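## Task

Move every battery into the bin labelled R, with the single exception of the AAA battery, and keep every other object on the table. No object may stick out beyond the walls of any bin, and all bins must be resting flat on the table when you finish. Anything that stays in place only because the robot is holding it does not count. At the end, open the gripper and pull it away.

## Robot and tools

Robot: a single six-joint arm with a two-finger parallel gripper. There is one camera, cam_wrist (504x504 pixels), mounted on the hand. A calibration line gives its intrinsics K, distortion D and T_world_to_cam, and each of these may be slightly off. Joint ranges in rad, listed from base to hand: waist -6.283..6.283, shoulder -2.304..2.304, elbow -4.224..0.061, forearm roll -6.283..6.283, wrist pitch -2.164..2.164, wrist roll -6.283..6.283. Load limits in N m: waist 52.8, shoulder 52.8, elbow 44, forearm roll 23.7, wrist pitch 16.7, wrist roll 16.7. The weight of a held object adds to these loads.

Frames: every pose is given in the scene frame. Its origin sits on the table surface directly under the arm base, +z points up, and +y is on the left when you face along +x. The base itself may be slightly tilted. In the gripper's own frame, the fingers extend along +z and close along y. end_effector_position is the point between the pads when they are closed, about 2 cm short of the fingertips. Closing the fingers pushes the tips roughly 10 mm further along +z.

A ROW has 8 numbers: x, y, z in metres, then an orientation quaternion qw, qx, qy, qz with w first, then opening. All of these are absolute targets in the scene frame, not offsets. Opening runs from -1 (closed) to +1 (fully open, 0.084 m). To hold an orientation steady, send the same quaternion in every row rather than copying the reported one, which drifts. A target lying more than 0.6 m from the last reported position, along any of the gripper's axes, is refused and nothing is sent.

Tools:
- execute_actions: the argument is "actions", a list containing at most one item, and an optional boolean "pictures". An empty list sends nothing and returns the state together with images. An action is {"rows": [...], "steps": n}, with 1 to 15 rows and steps from 10 to 15 (15 if omitted). Each step lasts 1/30 s and applies one row, and the last row repeats for any remaining steps. A wait is {"steps": n} with n up to 300, counted from the previous result, so your reply time is included. Images come back only with an empty list or with pictures true.
- move: "target" is a single absolute row, and "speed" is the top path speed in m/s, from 0.002 to 0.5 (default 0.25). Rotation is capped at twice that value in rad/s. The path is a straight line lasting 0.5 to 10 s and stops short if it would take longer. The opening is applied at the start. The gripper lags behind the path, can overshoot speed (especially with the arm nearly straight), and does not slow for obstacles. The result includes images and a "move:" line. Its ending is done, off_target, moving, held or fault, and it gives the distance from target. limits=paced means the pose was clipped. limits=held means some steps were blocked, after which the motion may speed up sharply.
- wait: "seconds" from 0 to 10. The robot gets nothing new and simply carries on toward its last clipped pose.
- zoom_image: "camera" set to "cam_wrist", and "region" given as [x0, y0, x1, y1] in image pixels from the top-left corner, at most 504 by 504. It returns an enlarged view of the latest image.
- finished_scene: "scene" is the number of the current scene.

Motion behaviour: at every step the commanded pose is clipped to within 70 mm and 16 degrees of the measured pose. Damped inverse kinematics then tracks it, and position wins over orientation. After an action ends, the arm only reaches the last clipped pose, so long moves need several calls; check the reported pose each time. Each result is taken 10 steps before the action finishes, and those steps run while you are replying. Only a result with nothing still pending includes a "Hand target" line. Joint targets are limited to 3.14 rad/s.

Result lines: the state line gives the hand position and quaternion along with linear and angular velocity. grip_measured is the actual finger opening, on the same -1..1 scale. To keep a grip, command an opening well below grip_measured; the lower you go, the harder the squeeze, up to about 24 N per pad. Echoing grip_measured applies only a light grip, and wide parts may slip. "pose unreachable" and HELD mark steps the clearance check altered or blocked; the mount counts as part of the arm. Joint torque readings carry offsets and noise and are nonzero even in free air. MOTOR HOT appears from 65 °C. At 80 °C an OVER-TEMPERATURE FAULT applies the brakes until the motors cool. TORQUE FAULT means a joint reached its load limit: the arm backs off, pauses for 10 s and drops the rest of the call.

Cautions: approach contacts slowly and do not aim far beyond the contact point, because speed and overshoot both raise the force. Avoid fast hard closes. Expect brief random tugs on held parts and nudges to loose objects, so keep a firm grip. Never drop, knock or push anything off the table, keep the bins upright, and release every item fully inside its bin. Keep holding times short to limit heating. Finish by opening the gripper and moving the hand clear, and do this before calling finished_scene.

Each tool is called after "Call:" as name(argument=value, ...), one argument or row to a line, values as JSON.

## Session

Call:
execute_actions(
  actions=[],
)

Scene clock: 0.00 s of 4800.00 s.
end_effector_position=(+0.3388, +0.2255, +0.3703) grip_measured=+1.00 end_effector_quat_wxyz=(-0.015, +0.984, -0.173, -0.028) end_effector_velocity=(+0.000, -0.000, -0.000) end_effector_angular_velocity=(-0.001, +0.001, +0.000)
Joint positions: [ 0.432 -0.093 -0.876  0.086 -0.862  0.834  0.084]
Joint velocities: [-0.001 -0.001  0.    -0.     0.    -0.001  0.   ]
Joint torques (N m, as the arm reports them, + toward a larger angle): no reading
Motor temperatures (°C, as the motors report them): [26 22 26 27 29 29]
Hand target: +0.339, +0.225, +0.370; -0.015, +0.984, -0.173, -0.028

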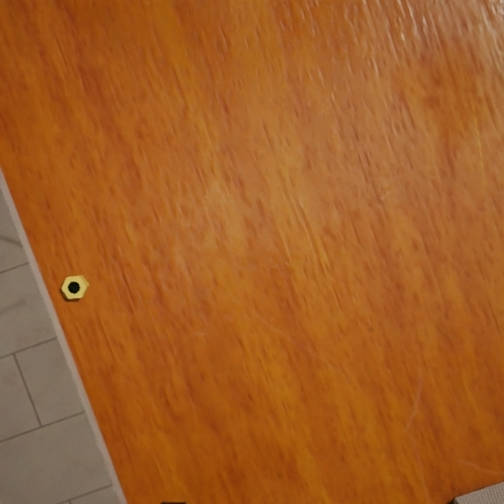

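Call:
move(
  target=[0.33, 0.0, 0.55, 0, 1, 0, 0, 1],
  speed=0.3,
)

Scene clock: 1.93 s of 4800.00 s.
end_effector_position=(+0.3293, +0.0007, +0.5494) grip_measured=+1.00 end_effector_quat_wxyz=(-0.000, +1.000, +0.000, -0.000) end_effector_velocity=(+0.000, -0.001, +0.001) end_effector_angular_velocity=(+0.002, -0.000, +0.002)
Joint positions: [-0.062  0.219 -1.007 -0.021 -1.276  0.056  0.084]
Joint velocities: [-0.004 -0.001 -0.003  0.002 -0.002 -0.007 -0.   ]
Joint torques (N m, as the arm reports them, + toward a larger angle): [ -3.63   8.54 -15.01   0.13   0.02  -0.43]
Motor temperatures (°C, as the motors report them): [26 22 26 27 29 29]
Hand target: +0.329, +0.001, +0.550; -0.000, +1.000, +0.000, +0.000
Off the commanded pose: 0.001 m, 0 deg.
Kept back: nothing.
move: done
camera_calibration (this result's frames):
cam_wrist: T_world_to_cam=[[-0.00366493, -0.999981, 0.00500098, 0.0329243], [-0.999967, 0.00370121, 0.00726498, 0.38837], [-0.00728335, -0.00497419, -0.999961, 0.680536], [0, 0, 0, 1]] pos_world=[0.393435, 0.0348713, 0.677523]

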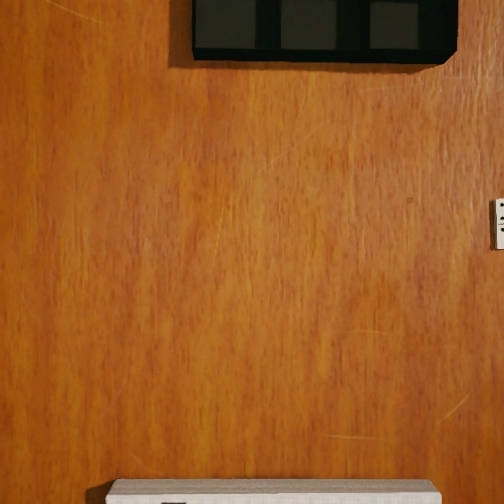

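Call:
move(
  target=[0.38, -0.05, 0.58, 0, 0.966, 0, 0.259, 1],
  speed=0.3,
)

Scene clock: 3.67 s of 4800.00 s.
end_effector_position=(+0.3799, -0.0499, +0.5797) grip_measured=+1.00 end_effector_quat_wxyz=(+0.000, +0.966, +0.000, +0.259) end_effector_velocity=(+0.001, -0.001, +0.001) end_effector_angular_velocity=(+0.001, -0.010, +0.003)
Joint positions: [-0.221  0.407 -0.874  0.041 -0.808 -0.137  0.084]
Joint velocities: [-0.005  0.003  0.003  0.008  0.01  -0.012 -0.   ]
Joint torques (N m, as the arm reports them, + toward a larger angle): [ -4.01   1.71 -15.35   0.2    0.83  -0.29]
Motor temperatures (°C, as the motors report them): [26 22 26 27 29 29]
Hand target: +0.380, -0.050, +0.580; +0.000, +0.966, +0.000, +0.259
Off the commanded pose: 0.000 m, 0 deg.
Kept back: nothing.
move: done
camera_calibration (this result's frames):
cam_wrist: T_world_to_cam=[[-0.00597857, -0.999978, 0.00288494, -0.0155768], [-0.869876, 0.00377768, -0.493256, 0.679728], [0.493234, -0.00545851, -0.86988, 0.445358], [0, 0, 0, 1]] pos_world=[0.37152, -0.0157133, 0.722733]

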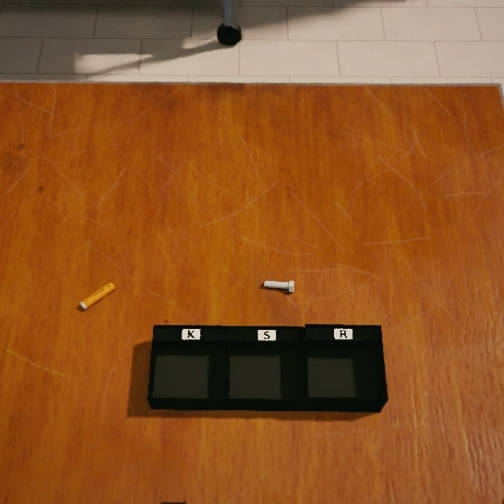

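Call:
zoom_image(
  camera="cam_wrist",
  region=[50, 260, 150, 330],
)

Call:
move(
  target=[0.36, -0.32, 0.55, 0, 0.991, 0, 0.13, 1],
  speed=0.3,
)

Region (50, 260, 150, 330) of cam_wrist's 504x504 image, scaled by 5.040, with more detail than that image has; it fills the top 353 rows of this view, and the rest is white.

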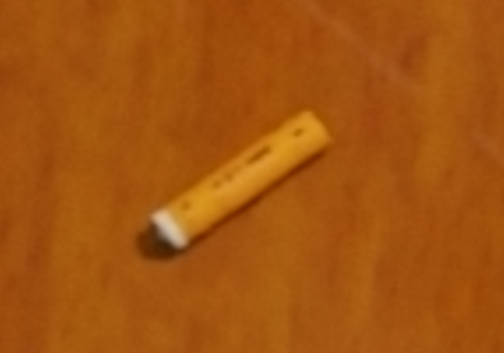

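Scene clock: 5.50 s of 4800.00 s.
end_effector_position=(+0.3596, -0.3191, +0.5506) grip_measured=+1.00 end_effector_quat_wxyz=(+0.000, +0.991, +0.000, +0.130) end_effector_velocity=(-0.000, -0.003, -0.001) end_effector_angular_velocity=(+0.001, +0.003, -0.001)
Joint positions: [-0.847  0.005 -1.205  0.145 -1.04  -0.801  0.084]
Joint velocities: [-0.004 -0.006 -0.004 -0.001 -0.001 -0.003 -0.   ]
Joint torques (N m, as the arm reports them, + toward a larger angle): [ -3.64  18.43 -15.09   0.32   0.26  -0.37]
Motor temperatures (°C, as the motors report them): [26 22 26 27 29 29]
Hand target: +0.360, -0.319, +0.550; +0.000, +0.991, +0.000, +0.130
Off the commanded pose: 0.001 m, 0 deg.
Kept back: nothing.
move: done
camera_calibration (this result's frames):
cam_wrist: T_world_to_cam=[[-0.00489926, -0.999979, 0.00417818, -0.285879], [-0.967795, 0.00368985, -0.251714, 0.550866], [0.251693, -0.00527683, -0.967793, 0.569388], [0, 0, 0, 1]] pos_world=[0.388413, -0.284902, 0.690904]

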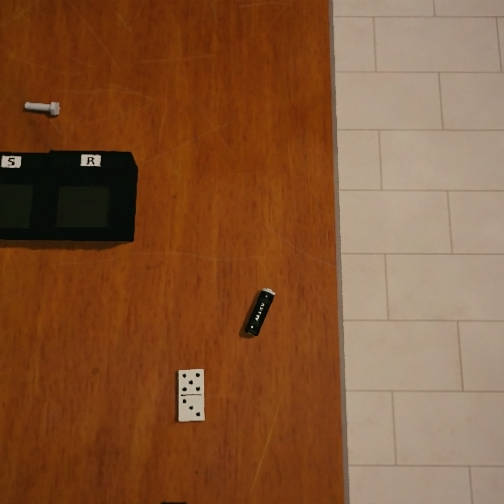

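Call:
zoom_image(
  camera="cam_wrist",
  region=[220, 275, 300, 350],
)

Region (220, 275, 300, 350) of cam_wrist's 504x504 image, scaled by 6.300, with more detail than that image has; it fills the top 472 rows of this view, and the rest is white.

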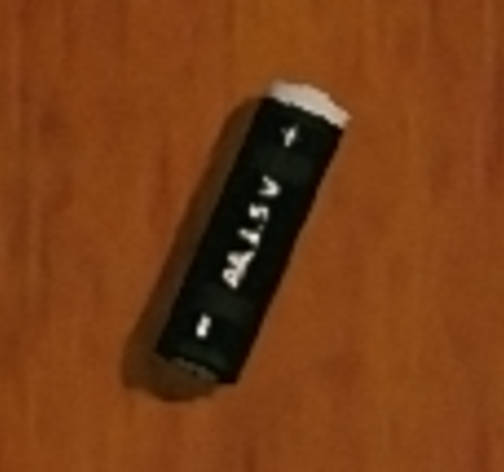

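Call:
move(
  target=[0.15, -0.33, 0.55, 0, 0.991, 0, -0.13, 1],
  speed=0.3,
)

Scene clock: 7.60 s of 4800.00 s.
end_effector_position=(+0.1504, -0.3293, +0.5498) grip_measured=+1.00 end_effector_quat_wxyz=(-0.000, +0.992, -0.000, -0.130) end_effector_velocity=(-0.002, -0.000, +0.000) end_effector_angular_velocity=(+0.000, +0.003, -0.001)
Joint positions: [-1.006  0.132 -1.092 -0.258 -1.411 -0.826  0.084]
Joint velocities: [-0.004  0.002  0.001 -0.002 -0.002 -0.002 -0.   ]
Joint torques (N m, as the arm reports them, + toward a larger angle): [ -3.57  13.42 -14.44  -0.18  -0.33  -0.32]
Motor temperatures (°C, as the motors report them): [26 22 26 27 29 29]
Hand target: +0.150, -0.329, +0.550; -0.000, +0.992, -0.000, -0.130
Off the commanded pose: 0.001 m, 0 deg.
Kept back: nothing.
move: done
camera_calibration (this result's frames):
cam_wrist: T_world_to_cam=[[-0.0025872, -0.99998, 0.00578224, -0.298361], [-0.964409, 0.00402393, 0.264383, 0.0640744], [-0.264401, -0.00489243, -0.9644, 0.69711], [0, 0, 0, 1]] pos_world=[0.245339, -0.295203, 0.657078]

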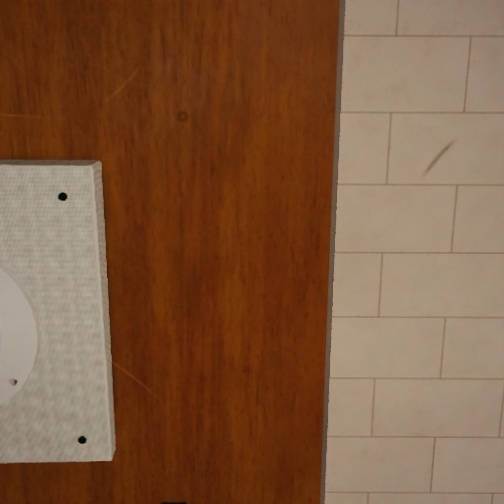

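Call:
zoom_image(
  camera="cam_wrist",
  region=[150, 85, 215, 145],
)

Region (150, 85, 215, 145) of cam_wrist's 504x504 image, scaled by 7.754, with more detail than that image has; it fills the top 465 rows of this view, and the rest is white.

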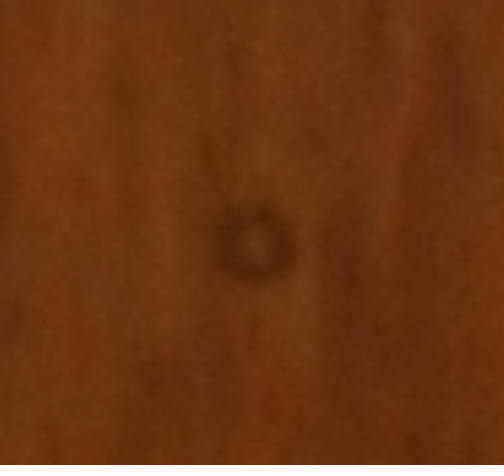

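Call:
move(
  target=[0.5, -0.298, 0.16, 0, 0.9789, -0.2045, 0, 1],
  speed=0.3,
)

Scene clock: 11.00 s of 4800.00 s.
end_effector_position=(+0.4999, -0.2995, +0.1611) grip_measured=+1.00 end_effector_quat_wxyz=(+0.000, +0.979, -0.205, -0.000) end_effector_velocity=(+0.001, +0.001, -0.003) end_effector_angular_velocity=(-0.000, +0.002, +0.003)
Joint positions: [-0.623 -0.727 -1.224 -0.089 -0.531 -0.022  0.084]
Joint velocities: [ 0.002 -0.006 -0.003 -0.002  0.002  0.001  0.   ]
Joint torques (N m, as the arm reports them, + toward a larger angle): [ -2.7   42.55 -12.34   0.02   0.02  -0.35]
Motor temperatures (°C, as the motors report them): [26 22 26 27 29 29]
Hand target: +0.500, -0.299, +0.161; +0.000, +0.979, -0.205, -0.000
Off the commanded pose: 0.002 m, 0 deg.
Kept back: nothing.
move: done
camera_calibration (this result's frames):
cam_wrist: T_world_to_cam=[[-0.404148, -0.914677, 0.00558021, -0.0390791], [-0.914651, 0.40418, 0.00718236, 0.640282], [-0.00882495, -0.00220121, -0.999959, 0.293604], [0, 0, 0, 1]] pos_world=[0.572432, -0.293888, 0.289211]

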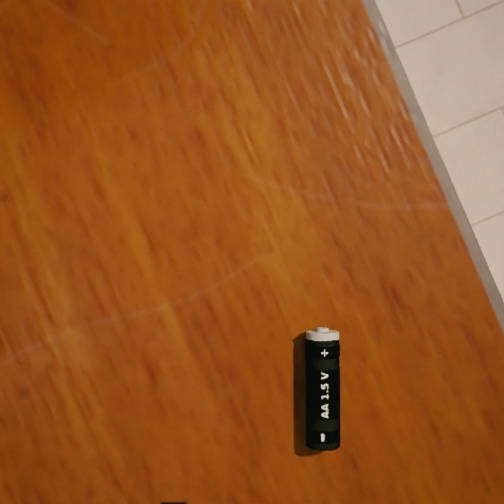

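Call:
move(
  target=[0.5035, -0.299, 0.045, 0, 0.9789, -0.2045, 0, -0.1],
  speed=0.15,
)

Call:
move(
  target=[0.5035, -0.299, 0.023, 0, 0.9789, -0.2045, 0, -0.1],
  speed=0.03,
)

Scene clock: 12.87 s of 4800.00 s.
end_effector_position=(+0.5038, -0.2992, +0.0455) grip_measured=-0.11 end_effector_quat_wxyz=(+0.000, +0.979, -0.205, +0.000) end_effector_velocity=(-0.001, +0.001, -0.003) end_effector_angular_velocity=(+0.002, +0.003, -0.001)
Joint positions: [-0.629 -0.944 -1.267 -0.128 -0.358  0.016  0.039]
Joint velocities: [ 0.001 -0.004  0.001  0.001  0.002  0.001  0.   ]
Joint torques (N m, as the arm reports them, + toward a larger angle): [ -2.35  46.61 -10.73  -0.29  -0.05  -0.3 ]
Motor temperatures (°C, as the motors report them): [26 22 26 27 29 29]
Hand target: +0.504, -0.299, +0.045; +0.000, +0.979, -0.205, -0.000
Off the commanded pose: 0.001 m, 0 deg.
Kept back: nothing.
move: done
camera_calibration (this result's frames):
cam_wrist: T_world_to_cam=[[-0.403976, -0.914754, 0.00531866, -0.03669], [-0.914731, 0.404006, 0.0067716, 0.644511], [-0.00834312, -0.00212958, -0.999963, 0.177821], [0, 0, 0, 1]] pos_world=[0.576216, -0.29357, 0.173645]

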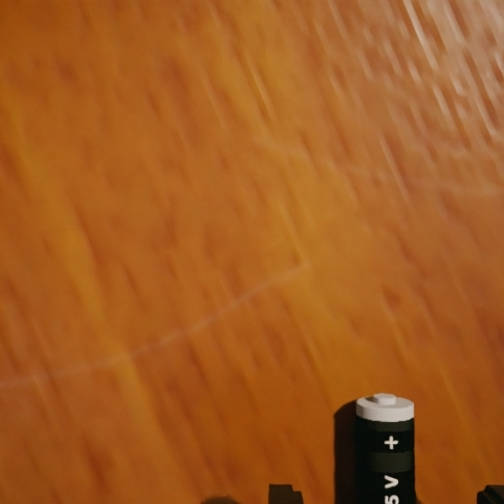

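Scene clock: 13.90 s of 4800.00 s.
end_effector_position=(+0.5036, -0.2990, +0.0232) grip_measured=-0.11 end_effector_quat_wxyz=(+0.000, +0.979, -0.205, +0.000) end_effector_velocity=(+0.000, -0.000, -0.001) end_effector_angular_velocity=(-0.001, -0.000, -0.001)
Joint positions: [-0.63  -0.988 -1.282 -0.139 -0.329  0.025  0.039]
Joint velocities: [-0.    -0.002 -0.001 -0.002  0.002  0.003 -0.   ]
Joint torques (N m, as the arm reports them, + toward a larger angle): [ -2.04  46.61 -10.49  -0.12   0.01  -0.33]
Motor temperatures (°C, as the motors report them): [26 22 26 27 29 29]
Hand target: +0.504, -0.299, +0.023; +0.000, +0.979, -0.204, -0.000
Off the commanded pose: 0.000 m, 0 deg.
Kept back: nothing.
move: done
camera_calibration (this result's frames):
cam_wrist: T_world_to_cam=[[-0.403908, -0.914785, 0.00518118, -0.0365488], [-0.914759, 0.403937, 0.00709763, 0.644392], [-0.00858568, -0.00187274, -0.999961, 0.155678], [0, 0, 0, 1]] pos_world=[0.576038, -0.293437, 0.151288]

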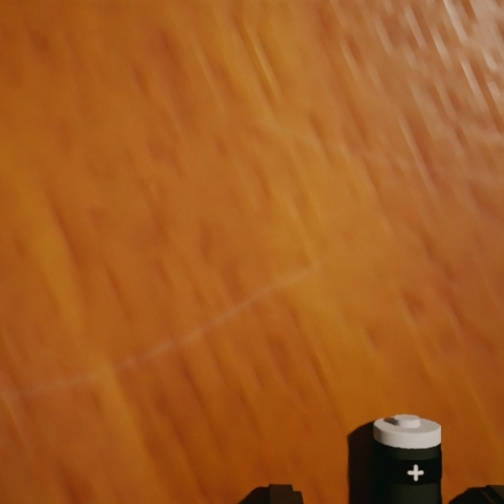

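Call:
zoom_image(
  camera="cam_wrist",
  region=[224, 404, 504, 504],
)

Region (224, 404, 504, 504) of cam_wrist's 504x504 image, scaled by 1.800, with more detail than that image has; it fills the top 180 rows of this view, and the rest is white.

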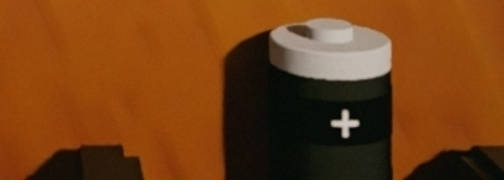

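Call:
move(
  target=[0.5021, -0.3022, 0.023, 0, 0.9789, -0.2045, 0, -0.4],
  speed=0.02,
)

Call:
move(
  target=[0.5021, -0.3022, 0.023, 0, 0.9789, -0.2045, 0, -0.85],
  speed=0.02,
)

Scene clock: 15.37 s of 4800.00 s.
end_effector_position=(+0.5021, -0.3021, +0.0230) grip_measured=-0.42 end_effector_quat_wxyz=(+0.000, +0.979, -0.204, +0.000) end_effector_velocity=(+0.000, -0.000, +0.000) end_effector_angular_velocity=(-0.001, -0.000, +0.003)
Joint positions: [-0.636 -0.988 -1.283 -0.139 -0.329  0.02   0.026]
Joint velocities: [ 0.     0.     0.    -0.002  0.001 -0.001  0.   ]
Joint torques (N m, as the arm reports them, + toward a larger angle): [ -2.63  46.85 -10.43  -0.2   -0.04  -0.35]
Motor temperatures (°C, as the motors report them): [26 22 26 27 29 29]
Hand target: +0.502, -0.302, +0.023; +0.000, +0.979, -0.204, +0.000
Off the commanded pose: 0.000 m, 0 deg.
Kept back: nothing.
move: done
camera_calibration (this result's frames):
cam_wrist: T_world_to_cam=[[-0.403896, -0.91479, 0.00515511, -0.0399753], [-0.914764, 0.403925, 0.00721702, 0.644303], [-0.00868433, -0.00180078, -0.999961, 0.155538], [0, 0, 0, 1]] pos_world=[0.57459, -0.296539, 0.151088]

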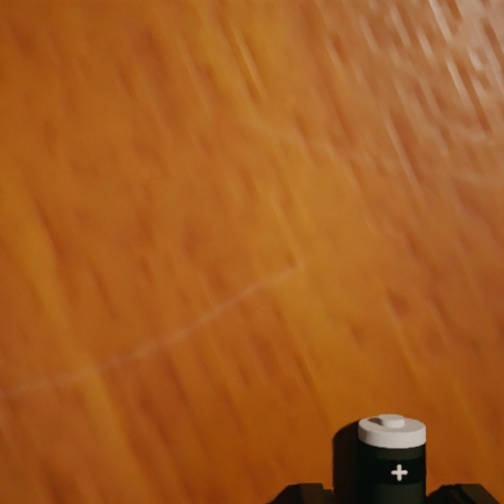

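Scene clock: 16.07 s of 4800.00 s.
end_effector_position=(+0.5021, -0.3022, +0.0230) grip_measured=-0.69 end_effector_quat_wxyz=(+0.000, +0.979, -0.204, +0.000) end_effector_velocity=(-0.000, -0.000, -0.000) end_effector_angular_velocity=(+0.000, +0.000, -0.002)
Joint positions: [-0.636 -0.988 -1.283 -0.139 -0.329  0.02   0.014]
Joint velocities: [-0.    -0.001 -0.001  0.001 -0.     0.     0.   ]
Joint torques (N m, as the arm reports them, + toward a larger angle): [ -2.53  46.34 -10.37  -0.2    0.05  -0.35]
Motor temperatures (°C, as the motors report them): [26 22 26 27 29 29]
Hand target: +0.502, -0.302, +0.023; -0.000, +0.979, -0.204, +0.000
Off the commanded pose: 0.000 m, 0 deg.
Kept back: nothing.
move: done
camera_calibration (this result's frames):
cam_wrist: T_world_to_cam=[[-0.403892, -0.914792, 0.00515082, -0.0400331], [-0.914766, 0.403921, 0.00720904, 0.644316], [-0.0086753, -0.00180012, -0.999961, 0.155539], [0, 0, 0, 1]] pos_world=[0.574578, -0.296594, 0.151094]

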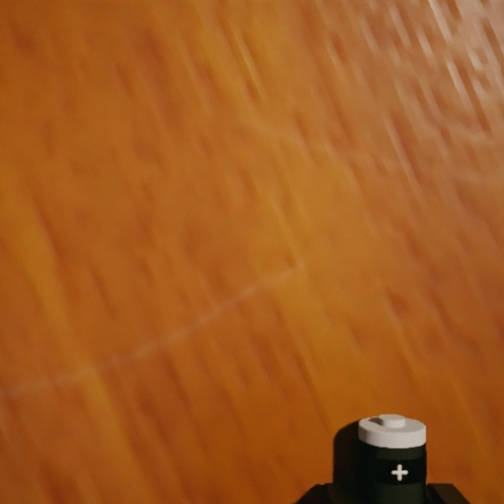

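Call:
move(
  target=[0.5021, -0.3022, 0.1, 0, 0.9789, -0.2045, 0, -0.85],
  speed=0.15,
)

Call:
move(
  target=[0.556, -0.159, 0.18, 0, 1, 0, 0, -0.85],
  speed=0.2,
)

Scene clock: 17.60 s of 4800.00 s.
end_effector_position=(+0.5018, -0.3020, +0.0994) grip_measured=-0.69 end_effector_quat_wxyz=(-0.000, +0.979, -0.204, -0.000) end_effector_velocity=(+0.001, -0.000, +0.003) end_effector_angular_velocity=(-0.001, -0.002, -0.002)
Joint positions: [-0.63  -0.84  -1.242 -0.106 -0.436 -0.01   0.014]
Joint velocities: [-0.     0.005 -0.     0.002 -0.003 -0.     0.   ]
Joint torques (N m, as the arm reports them, + toward a larger angle): [ -2.67  43.72 -11.54  -0.28   0.03  -0.4 ]
Motor temperatures (°C, as the motors report them): [26 22 26 27 29 29]
Hand target: +0.502, -0.302, +0.100; -0.000, +0.979, -0.204, +0.000
Off the commanded pose: 0.001 m, 0 deg.
Kept back: nothing.
move: done
camera_calibration (this result's frames):
cam_wrist: T_world_to_cam=[[-0.403838, -0.914817, 0.0050197, -0.0404003], [-0.914785, 0.403867, 0.00771539, 0.643395], [-0.00908546, -0.00147618, -0.999958, 0.23227], [0, 0, 0, 1]] pos_world=[0.574364, -0.296462, 0.227499]

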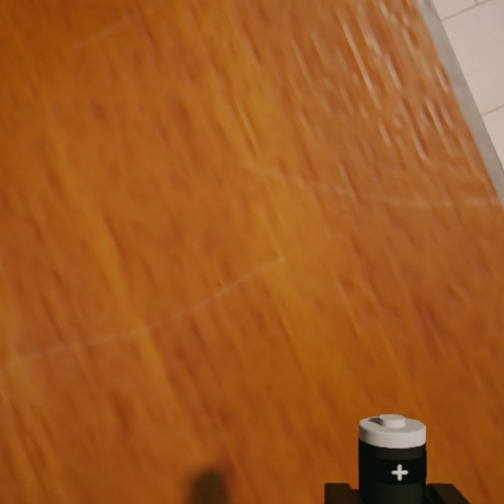

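Scene clock: 19.10 s of 4800.00 s.
end_effector_position=(+0.5560, -0.1595, +0.1797) grip_measured=-0.69 end_effector_quat_wxyz=(-0.000, +1.000, -0.000, -0.000) end_effector_velocity=(+0.001, +0.002, +0.001) end_effector_angular_velocity=(-0.000, -0.000, +0.005)
Joint positions: [-0.368 -0.706 -1.224 -0.066 -0.562 -0.2    0.014]
Joint velocities: [ 0.004  0.001 -0.001  0.    -0.002 -0.002  0.   ]
Joint torques (N m, as the arm reports them, + toward a larger angle): [ -2.57  42.25 -12.69  -0.08   0.    -0.4 ]
Motor temperatures (°C, as the motors report them): [26 22 26 27 29 29]
Hand target: +0.556, -0.159, +0.180; -0.000, +1.000, +0.000, -0.000
Off the commanded pose: 0.001 m, 0 deg.
Kept back: nothing.
move: done
camera_calibration (this result's frames):
cam_wrist: T_world_to_cam=[[-0.00444459, -0.999978, 0.00501769, -0.124174], [-0.999962, 0.00448208, 0.00748564, 0.618498], [-0.00750797, -0.00498423, -0.999959, 0.31183], [0, 0, 0, 1]] pos_world=[0.620264, -0.125389, 0.307811]

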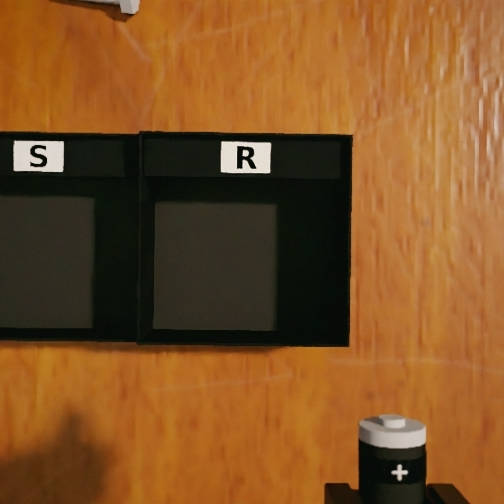

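Call:
zoom_image(
  camera="cam_wrist",
  region=[120, 120, 370, 360],
)

Region (120, 120, 370, 360) of cam_wrist's 504x504 image, scaled by 2.016, with more detail than that image has; it fills the top 484 rows of this view, and the rest is white.

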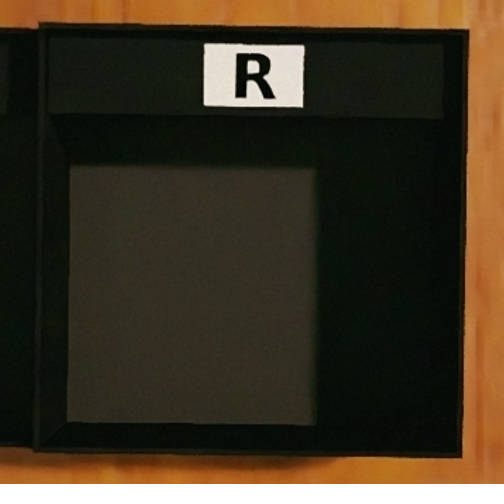

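Call:
move(
  target=[0.615, -0.136, 0.09, 0, 1, 0, 0, -0.85],
  speed=0.15,
)

Scene clock: 21.57 s of 4800.00 s.
end_effector_position=(+0.6152, -0.1363, +0.0905) grip_measured=-0.69 end_effector_quat_wxyz=(+0.000, +1.000, -0.000, +0.000) end_effector_velocity=(+0.000, +0.001, -0.003) end_effector_angular_velocity=(-0.000, +0.003, +0.002)
Joint positions: [-0.315 -0.959 -1.419 -0.068 -0.504 -0.143  0.014]
Joint velocities: [ 0.002 -0.007 -0.004 -0.001 -0.001  0.001  0.   ]
Joint torques (N m, as the arm reports them, + toward a larger angle): [ -3.29  48.43 -12.14  -0.03  -0.07  -0.35]
Motor temperatures (°C, as the motors report them): [26 22 26 27 29 29]
Hand target: +0.615, -0.136, +0.090; +0.000, +1.000, -0.000, -0.000
Off the commanded pose: 0.001 m, 0 deg.
Kept back: nothing.
move: done
camera_calibration (this result's frames):
cam_wrist: T_world_to_cam=[[-0.0039937, -0.999978, 0.00525585, -0.10062], [-0.999968, 0.00402986, 0.00688689, 0.678241], [-0.00690792, -0.00522818, -0.999962, 0.222804], [0, 0, 0, 1]] pos_world=[0.679357, -0.102186, 0.218653]

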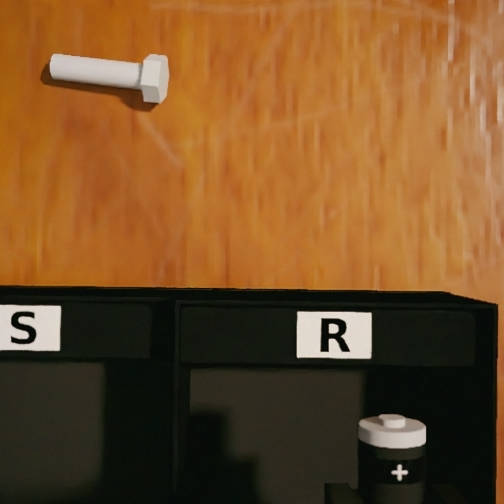

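Call:
move(
  target=[0.612, -0.136, 0.03, 0, 1, 0, 0, -0.85],
  speed=0.05,
)

Call:
move(
  target=[0.612, -0.136, 0.028, 0, 1, 0, 0, -0.4],
  speed=0.02,
)

Call:
move(
  target=[0.612, -0.136, 0.1, 0, 1, 0, 0, -0.4],
  speed=0.1,
)

Scene clock: 25.00 s of 4800.00 s.
end_effector_position=(+0.6122, -0.1360, +0.0303) grip_measured=-0.69 end_effector_quat_wxyz=(+0.000, +1.000, -0.000, +0.000) end_effector_velocity=(-0.000, +0.001, -0.002) end_effector_angular_velocity=(+0.000, +0.001, +0.001)
Joint positions: [-0.318 -1.063 -1.44  -0.08  -0.421 -0.133  0.014]
Joint velocities: [ 0.001 -0.004 -0.001 -0.     0.003  0.001  0.   ]
Joint torques (N m, as the arm reports them, + toward a larger angle): [ -2.36  50.24 -11.5   -0.22   0.04  -0.34]
Motor temperatures (°C, as the motors report them): [26 22 26 27 29 29]
Hand target: +0.612, -0.136, +0.030; +0.000, +1.000, -0.000, -0.000
Off the commanded pose: 0.000 m, 0 deg.
Kept back: nothing.
move: done
camera_calibration (this result's frames):
cam_wrist: T_world_to_cam=[[-0.00392144, -0.999979, 0.00525041, -0.100057], [-0.999968, 0.00395822, 0.00701336, 0.675604], [-0.00703399, -0.00522274, -0.999962, 0.162658], [0, 0, 0, 1]] pos_world=[0.676334, -0.101879, 0.158439]

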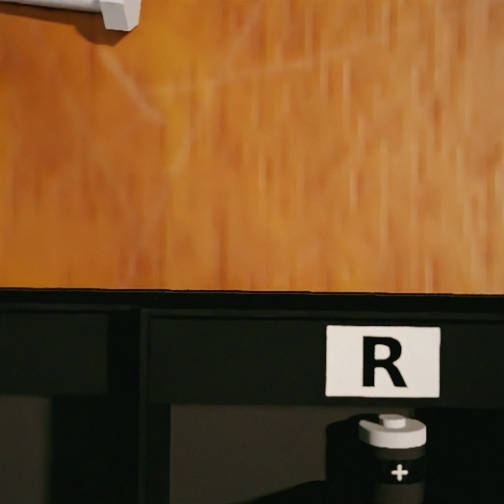

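Scene clock: 25.70 s of 4800.00 s.
end_effector_position=(+0.6126, -0.1362, +0.0290) grip_measured=-0.42 end_effector_quat_wxyz=(+0.000, +1.000, +0.000, +0.000) end_effector_velocity=(-0.000, -0.000, -0.001) end_effector_angular_velocity=(+0.000, +0.000, +0.001)
Joint positions: [-0.318 -1.066 -1.442 -0.081 -0.42  -0.132  0.026]
Joint velocities: [-0.    -0.002 -0.    -0.     0.001 -0.001  0.   ]
Joint torques (N m, as the arm reports them, + toward a larger angle): [-3.65 32.2  -7.85 -0.12  1.28 -0.25]
Motor temperatures (°C, as the motors report them): [26 22 26 27 29 29]
Hand target: +0.612, -0.136, +0.028; +0.000, +1.000, -0.000, -0.000
Off the commanded pose: 0.001 m, 0 deg.
Kept back: nothing.
move: done
camera_calibration (this result's frames):
cam_wrist: T_world_to_cam=[[-0.00380563, -0.999978, 0.00542527, -0.100237], [-0.999973, 0.00383964, 0.0062718, 0.676068], [-0.00629249, -0.00540126, -0.999966, 0.160852], [0, 0, 0, 1]] pos_world=[0.676681, -0.101961, 0.15715]

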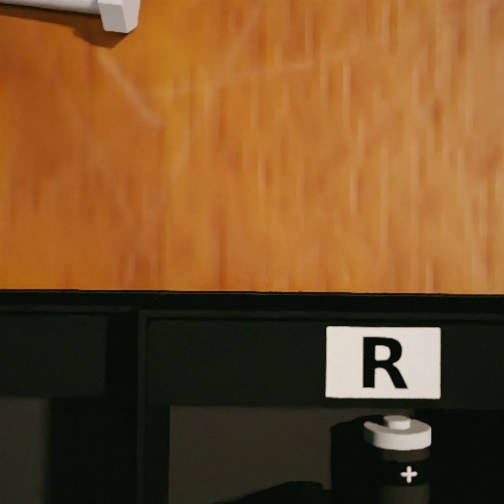

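Scene clock: 26.80 s of 4800.00 s.
end_effector_position=(+0.6118, -0.1359, +0.0996) grip_measured=-0.42 end_effector_quat_wxyz=(-0.000, +1.000, +0.000, -0.000) end_effector_velocity=(+0.001, -0.000, +0.003) end_effector_angular_velocity=(-0.000, -0.002, -0.001)
Joint positions: [-0.315 -0.937 -1.403 -0.067 -0.511 -0.144  0.026]
Joint velocities: [-0.     0.004 -0.     0.001 -0.002 -0.    -0.   ]
Joint torques (N m, as the arm reports them, + toward a larger angle): [ -2.7   48.58 -12.05  -0.27   0.    -0.34]
Motor temperatures (°C, as the motors report them): [26 22 26 27 29 29]
Hand target: +0.612, -0.136, +0.100; -0.000, +1.000, +0.000, +0.000
Off the commanded pose: 0.001 m, 0 deg.
Kept back: nothing.
move: done
camera_calibration (this result's frames):
cam_wrist: T_world_to_cam=[[-0.00383693, -0.99998, 0.00501186, -0.100347], [-0.999964, 0.00387486, 0.00757955, 0.674609], [-0.00759882, -0.0049826, -0.999959, 0.232258], [0, 0, 0, 1]] pos_world=[0.675965, -0.101802, 0.227638]

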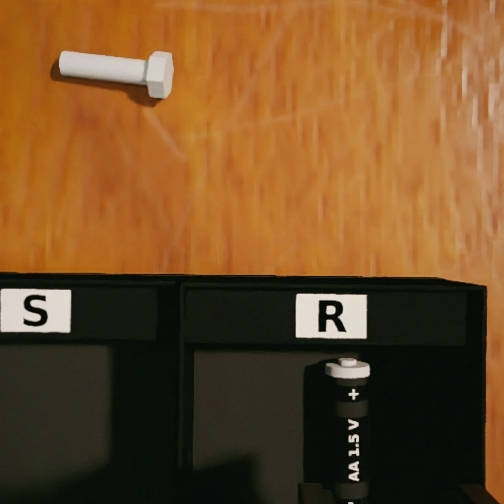

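Call:
move(
  target=[0.45, 0.2, 0.5, 0, 0.991, 0, 0.13, 1],
  speed=0.3,
)

Scene clock: 29.50 s of 4800.00 s.
end_effector_position=(+0.4505, +0.1996, +0.4990) grip_measured=+1.00 end_effector_quat_wxyz=(+0.000, +0.992, +0.000, +0.130) end_effector_velocity=(-0.001, +0.002, +0.002) end_effector_angular_velocity=(+0.002, -0.002, -0.001)
Joint positions: [ 0.361 -0.074 -1.134 -0.149 -0.888  0.553  0.084]
Joint velocities: [ 0.004  0.001 -0.004 -0.    -0.003  0.006 -0.   ]
Joint torques (N m, as the arm reports them, + toward a larger angle): [ -4.02  20.88 -15.12   0.02   0.34  -0.35]
Motor temperatures (°C, as the motors report them): [26 22 26 27 29 29]
Hand target: +0.450, +0.200, +0.499; -0.000, +0.992, +0.000, +0.130
Off the commanded pose: 0.001 m, 0 deg.
Kept back: nothing.
move: done
camera_calibration (this result's frames):
cam_wrist: T_world_to_cam=[[-0.00501285, -0.999979, 0.00402857, 0.233625], [-0.968182, 0.00384542, -0.250216, 0.623347], [0.250195, -0.00515469, -0.968182, 0.500174], [0, 0, 0, 1]] pos_world=[0.479544, 0.233801, 0.63929]

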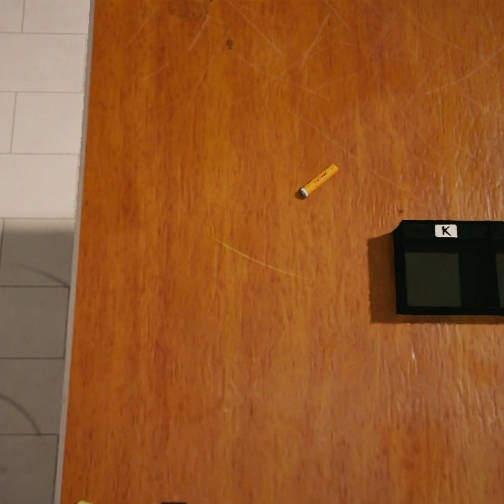

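Call:
zoom_image(
  camera="cam_wrist",
  region=[285, 150, 355, 210],
)

Region (285, 150, 355, 210) of cam_wrist's 504x504 image, scaled by 7.200, with more detail than that image has; it fills the top 432 rows of this view, and the rest is white.

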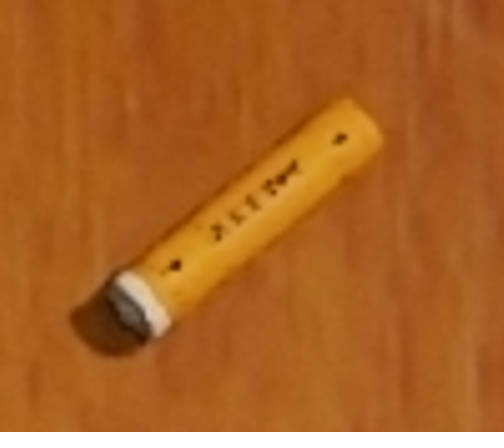

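Call:
move(
  target=[0.15, 0.25, 0.55, 0, 0.991, 0, -0.13, 1],
  speed=0.3,
)

Scene clock: 31.83 s of 4800.00 s.
end_effector_position=(+0.1505, +0.2505, +0.5497) grip_measured=+1.00 end_effector_quat_wxyz=(+0.000, +0.992, +0.000, -0.130) end_effector_velocity=(-0.002, +0.000, +0.001) end_effector_angular_velocity=(+0.002, +0.001, +0.001)
Joint positions: [ 0.707  0.22  -0.988  0.211 -1.443  0.769  0.084]
Joint velocities: [ 0.004  0.003  0.     0.003 -0.002  0.002  0.   ]
Joint torques (N m, as the arm reports them, + toward a larger angle): [ -4.32   8.06 -14.42   0.31  -0.33  -0.39]
Motor temperatures (°C, as the motors report them): [26 22 26 27 29 29]
Hand target: +0.150, +0.251, +0.550; -0.000, +0.991, +0.000, -0.130
Off the commanded pose: 0.001 m, 0 deg.
Kept back: nothing.
move: done
camera_calibration (this result's frames):
cam_wrist: T_world_to_cam=[[-0.0022487, -0.99998, 0.00598855, 0.281243], [-0.964264, 0.00375489, 0.264917, 0.0616869], [-0.264935, -0.00517882, -0.964252, 0.69996], [0, 0, 0, 1]] pos_world=[0.245558, 0.284631, 0.656912]

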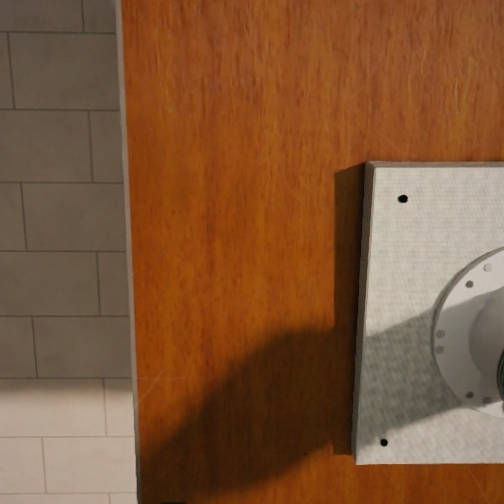

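Call:
move(
  target=[-0.02, 0.25, 0.55, 0.0954, 0.904, 0.302, -0.285, 1],
  speed=0.3,
)

Scene clock: 34.00 s of 4800.00 s.
end_effector_position=(-0.0194, +0.2502, +0.5501) grip_measured=+1.00 end_effector_quat_wxyz=(+0.095, +0.905, +0.302, -0.285) end_effector_velocity=(-0.002, +0.000, +0.000) end_effector_angular_velocity=(-0.000, +0.003, +0.008)
Joint positions: [ 1.11   0.196 -0.938  0.354 -1.702  0.517  0.084]
Joint velocities: [ 0.006 -0.001 -0.001  0.002 -0.002 -0.002  0.   ]
Joint torques (N m, as the arm reports them, + toward a larger angle): [ -3.95   9.43 -14.46   0.25  -0.86  -0.32]
Motor temperatures (°C, as the motors report them): [26 22 26 27 29 29]
Hand target: -0.020, +0.250, +0.550; +0.095, +0.905, +0.302, -0.285
Off the commanded pose: 0.001 m, 0 deg.
Kept back: nothing.
move: done
camera_calibration (this result's frames):
cam_wrist: T_world_to_cam=[[0.600273, -0.799766, 0.00685078, 0.241706], [-0.654217, -0.486066, 0.579431, -0.146753], [-0.460079, -0.352299, -0.814992, 0.656243], [0, 0, 0, 1]] pos_world=[0.0608261, 0.35317, 0.61821]

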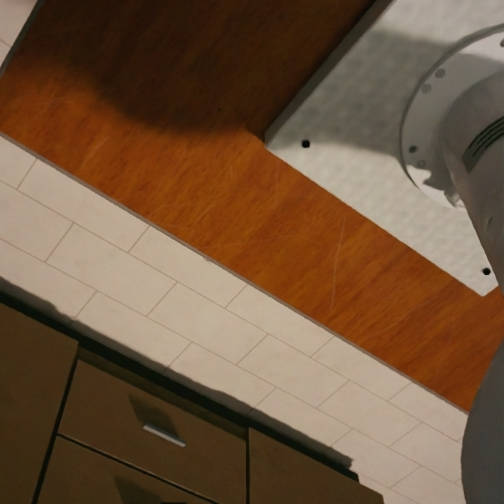

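Call:
move(
  target=[0.58, -0.03, 0.38, 0, 1, 0, 0, 1],
  speed=0.3,
)

Scene clock: 37.07 s of 4800.00 s.
end_effector_position=(+0.5787, -0.0304, +0.3807) grip_measured=+1.00 end_effector_quat_wxyz=(-0.000, +1.000, +0.000, +0.000) end_effector_velocity=(+0.002, -0.002, -0.001) end_effector_angular_velocity=(-0.001, -0.000, -0.003)
Joint positions: [-0.14  -0.482 -1.38  -0.03  -0.947 -0.01   0.084]
Joint velocities: [-0.002 -0.004 -0.004 -0.001  0.     0.001 -0.   ]
Joint torques (N m, as the arm reports them, + toward a larger angle): [ -3.1   37.67 -14.82   0.09   0.    -0.28]
Motor temperatures (°C, as the motors report them): [26 22 26 27 29 29]
Hand target: +0.579, -0.031, +0.381; -0.000, +1.000, -0.000, +0.000
Off the commanded pose: 0.002 m, 0 deg.
Kept back: nothing.
move: done
camera_calibration (this result's frames):
cam_wrist: T_world_to_cam=[[-0.00387277, -0.99998, 0.00500507, 0.00370975], [-0.999972, 0.00390435, 0.00631411, 0.639482], [-0.00633353, -0.00498048, -0.999968, 0.512962], [0, 0, 0, 1]] pos_world=[0.642728, 0.00376771, 0.508889]

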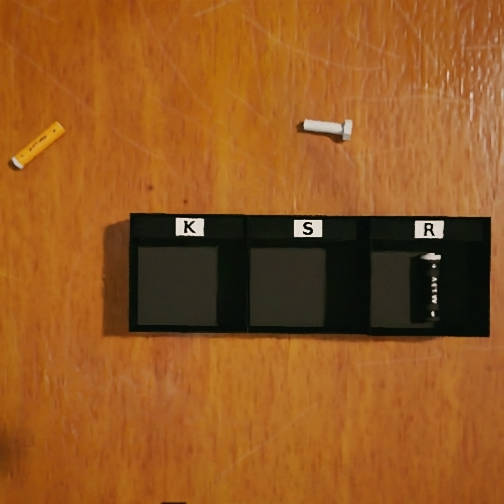

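Call:
zoom_image(
  camera="cam_wrist",
  region=[0, 110, 80, 180],
)

Call:
zoom_image(
  camera="cam_wrist",
  region=[120, 200, 504, 350],
)

Region (0, 110, 80, 180) of cam_wrist's 504x504 image, scaled by 6.300, with more detail than that image has; it fills the top 441 rows of this view, and the rest is white.

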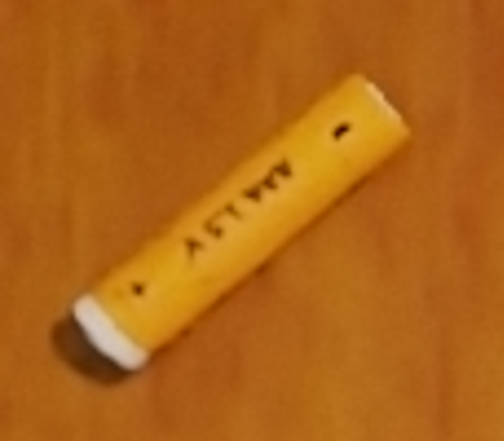

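Region (120, 200, 504, 350) of cam_wrist's 504x504 image, scaled by 1.312, with more detail than that image has; it fills the top 197 rows of this view, and the rest is white.

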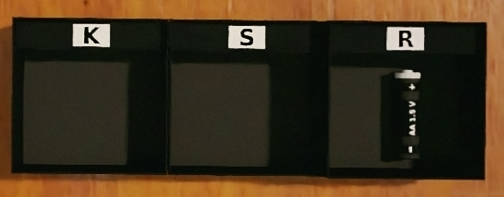

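Call:
finished_scene(
  scene=1,
)

The scene is finished: the task was done.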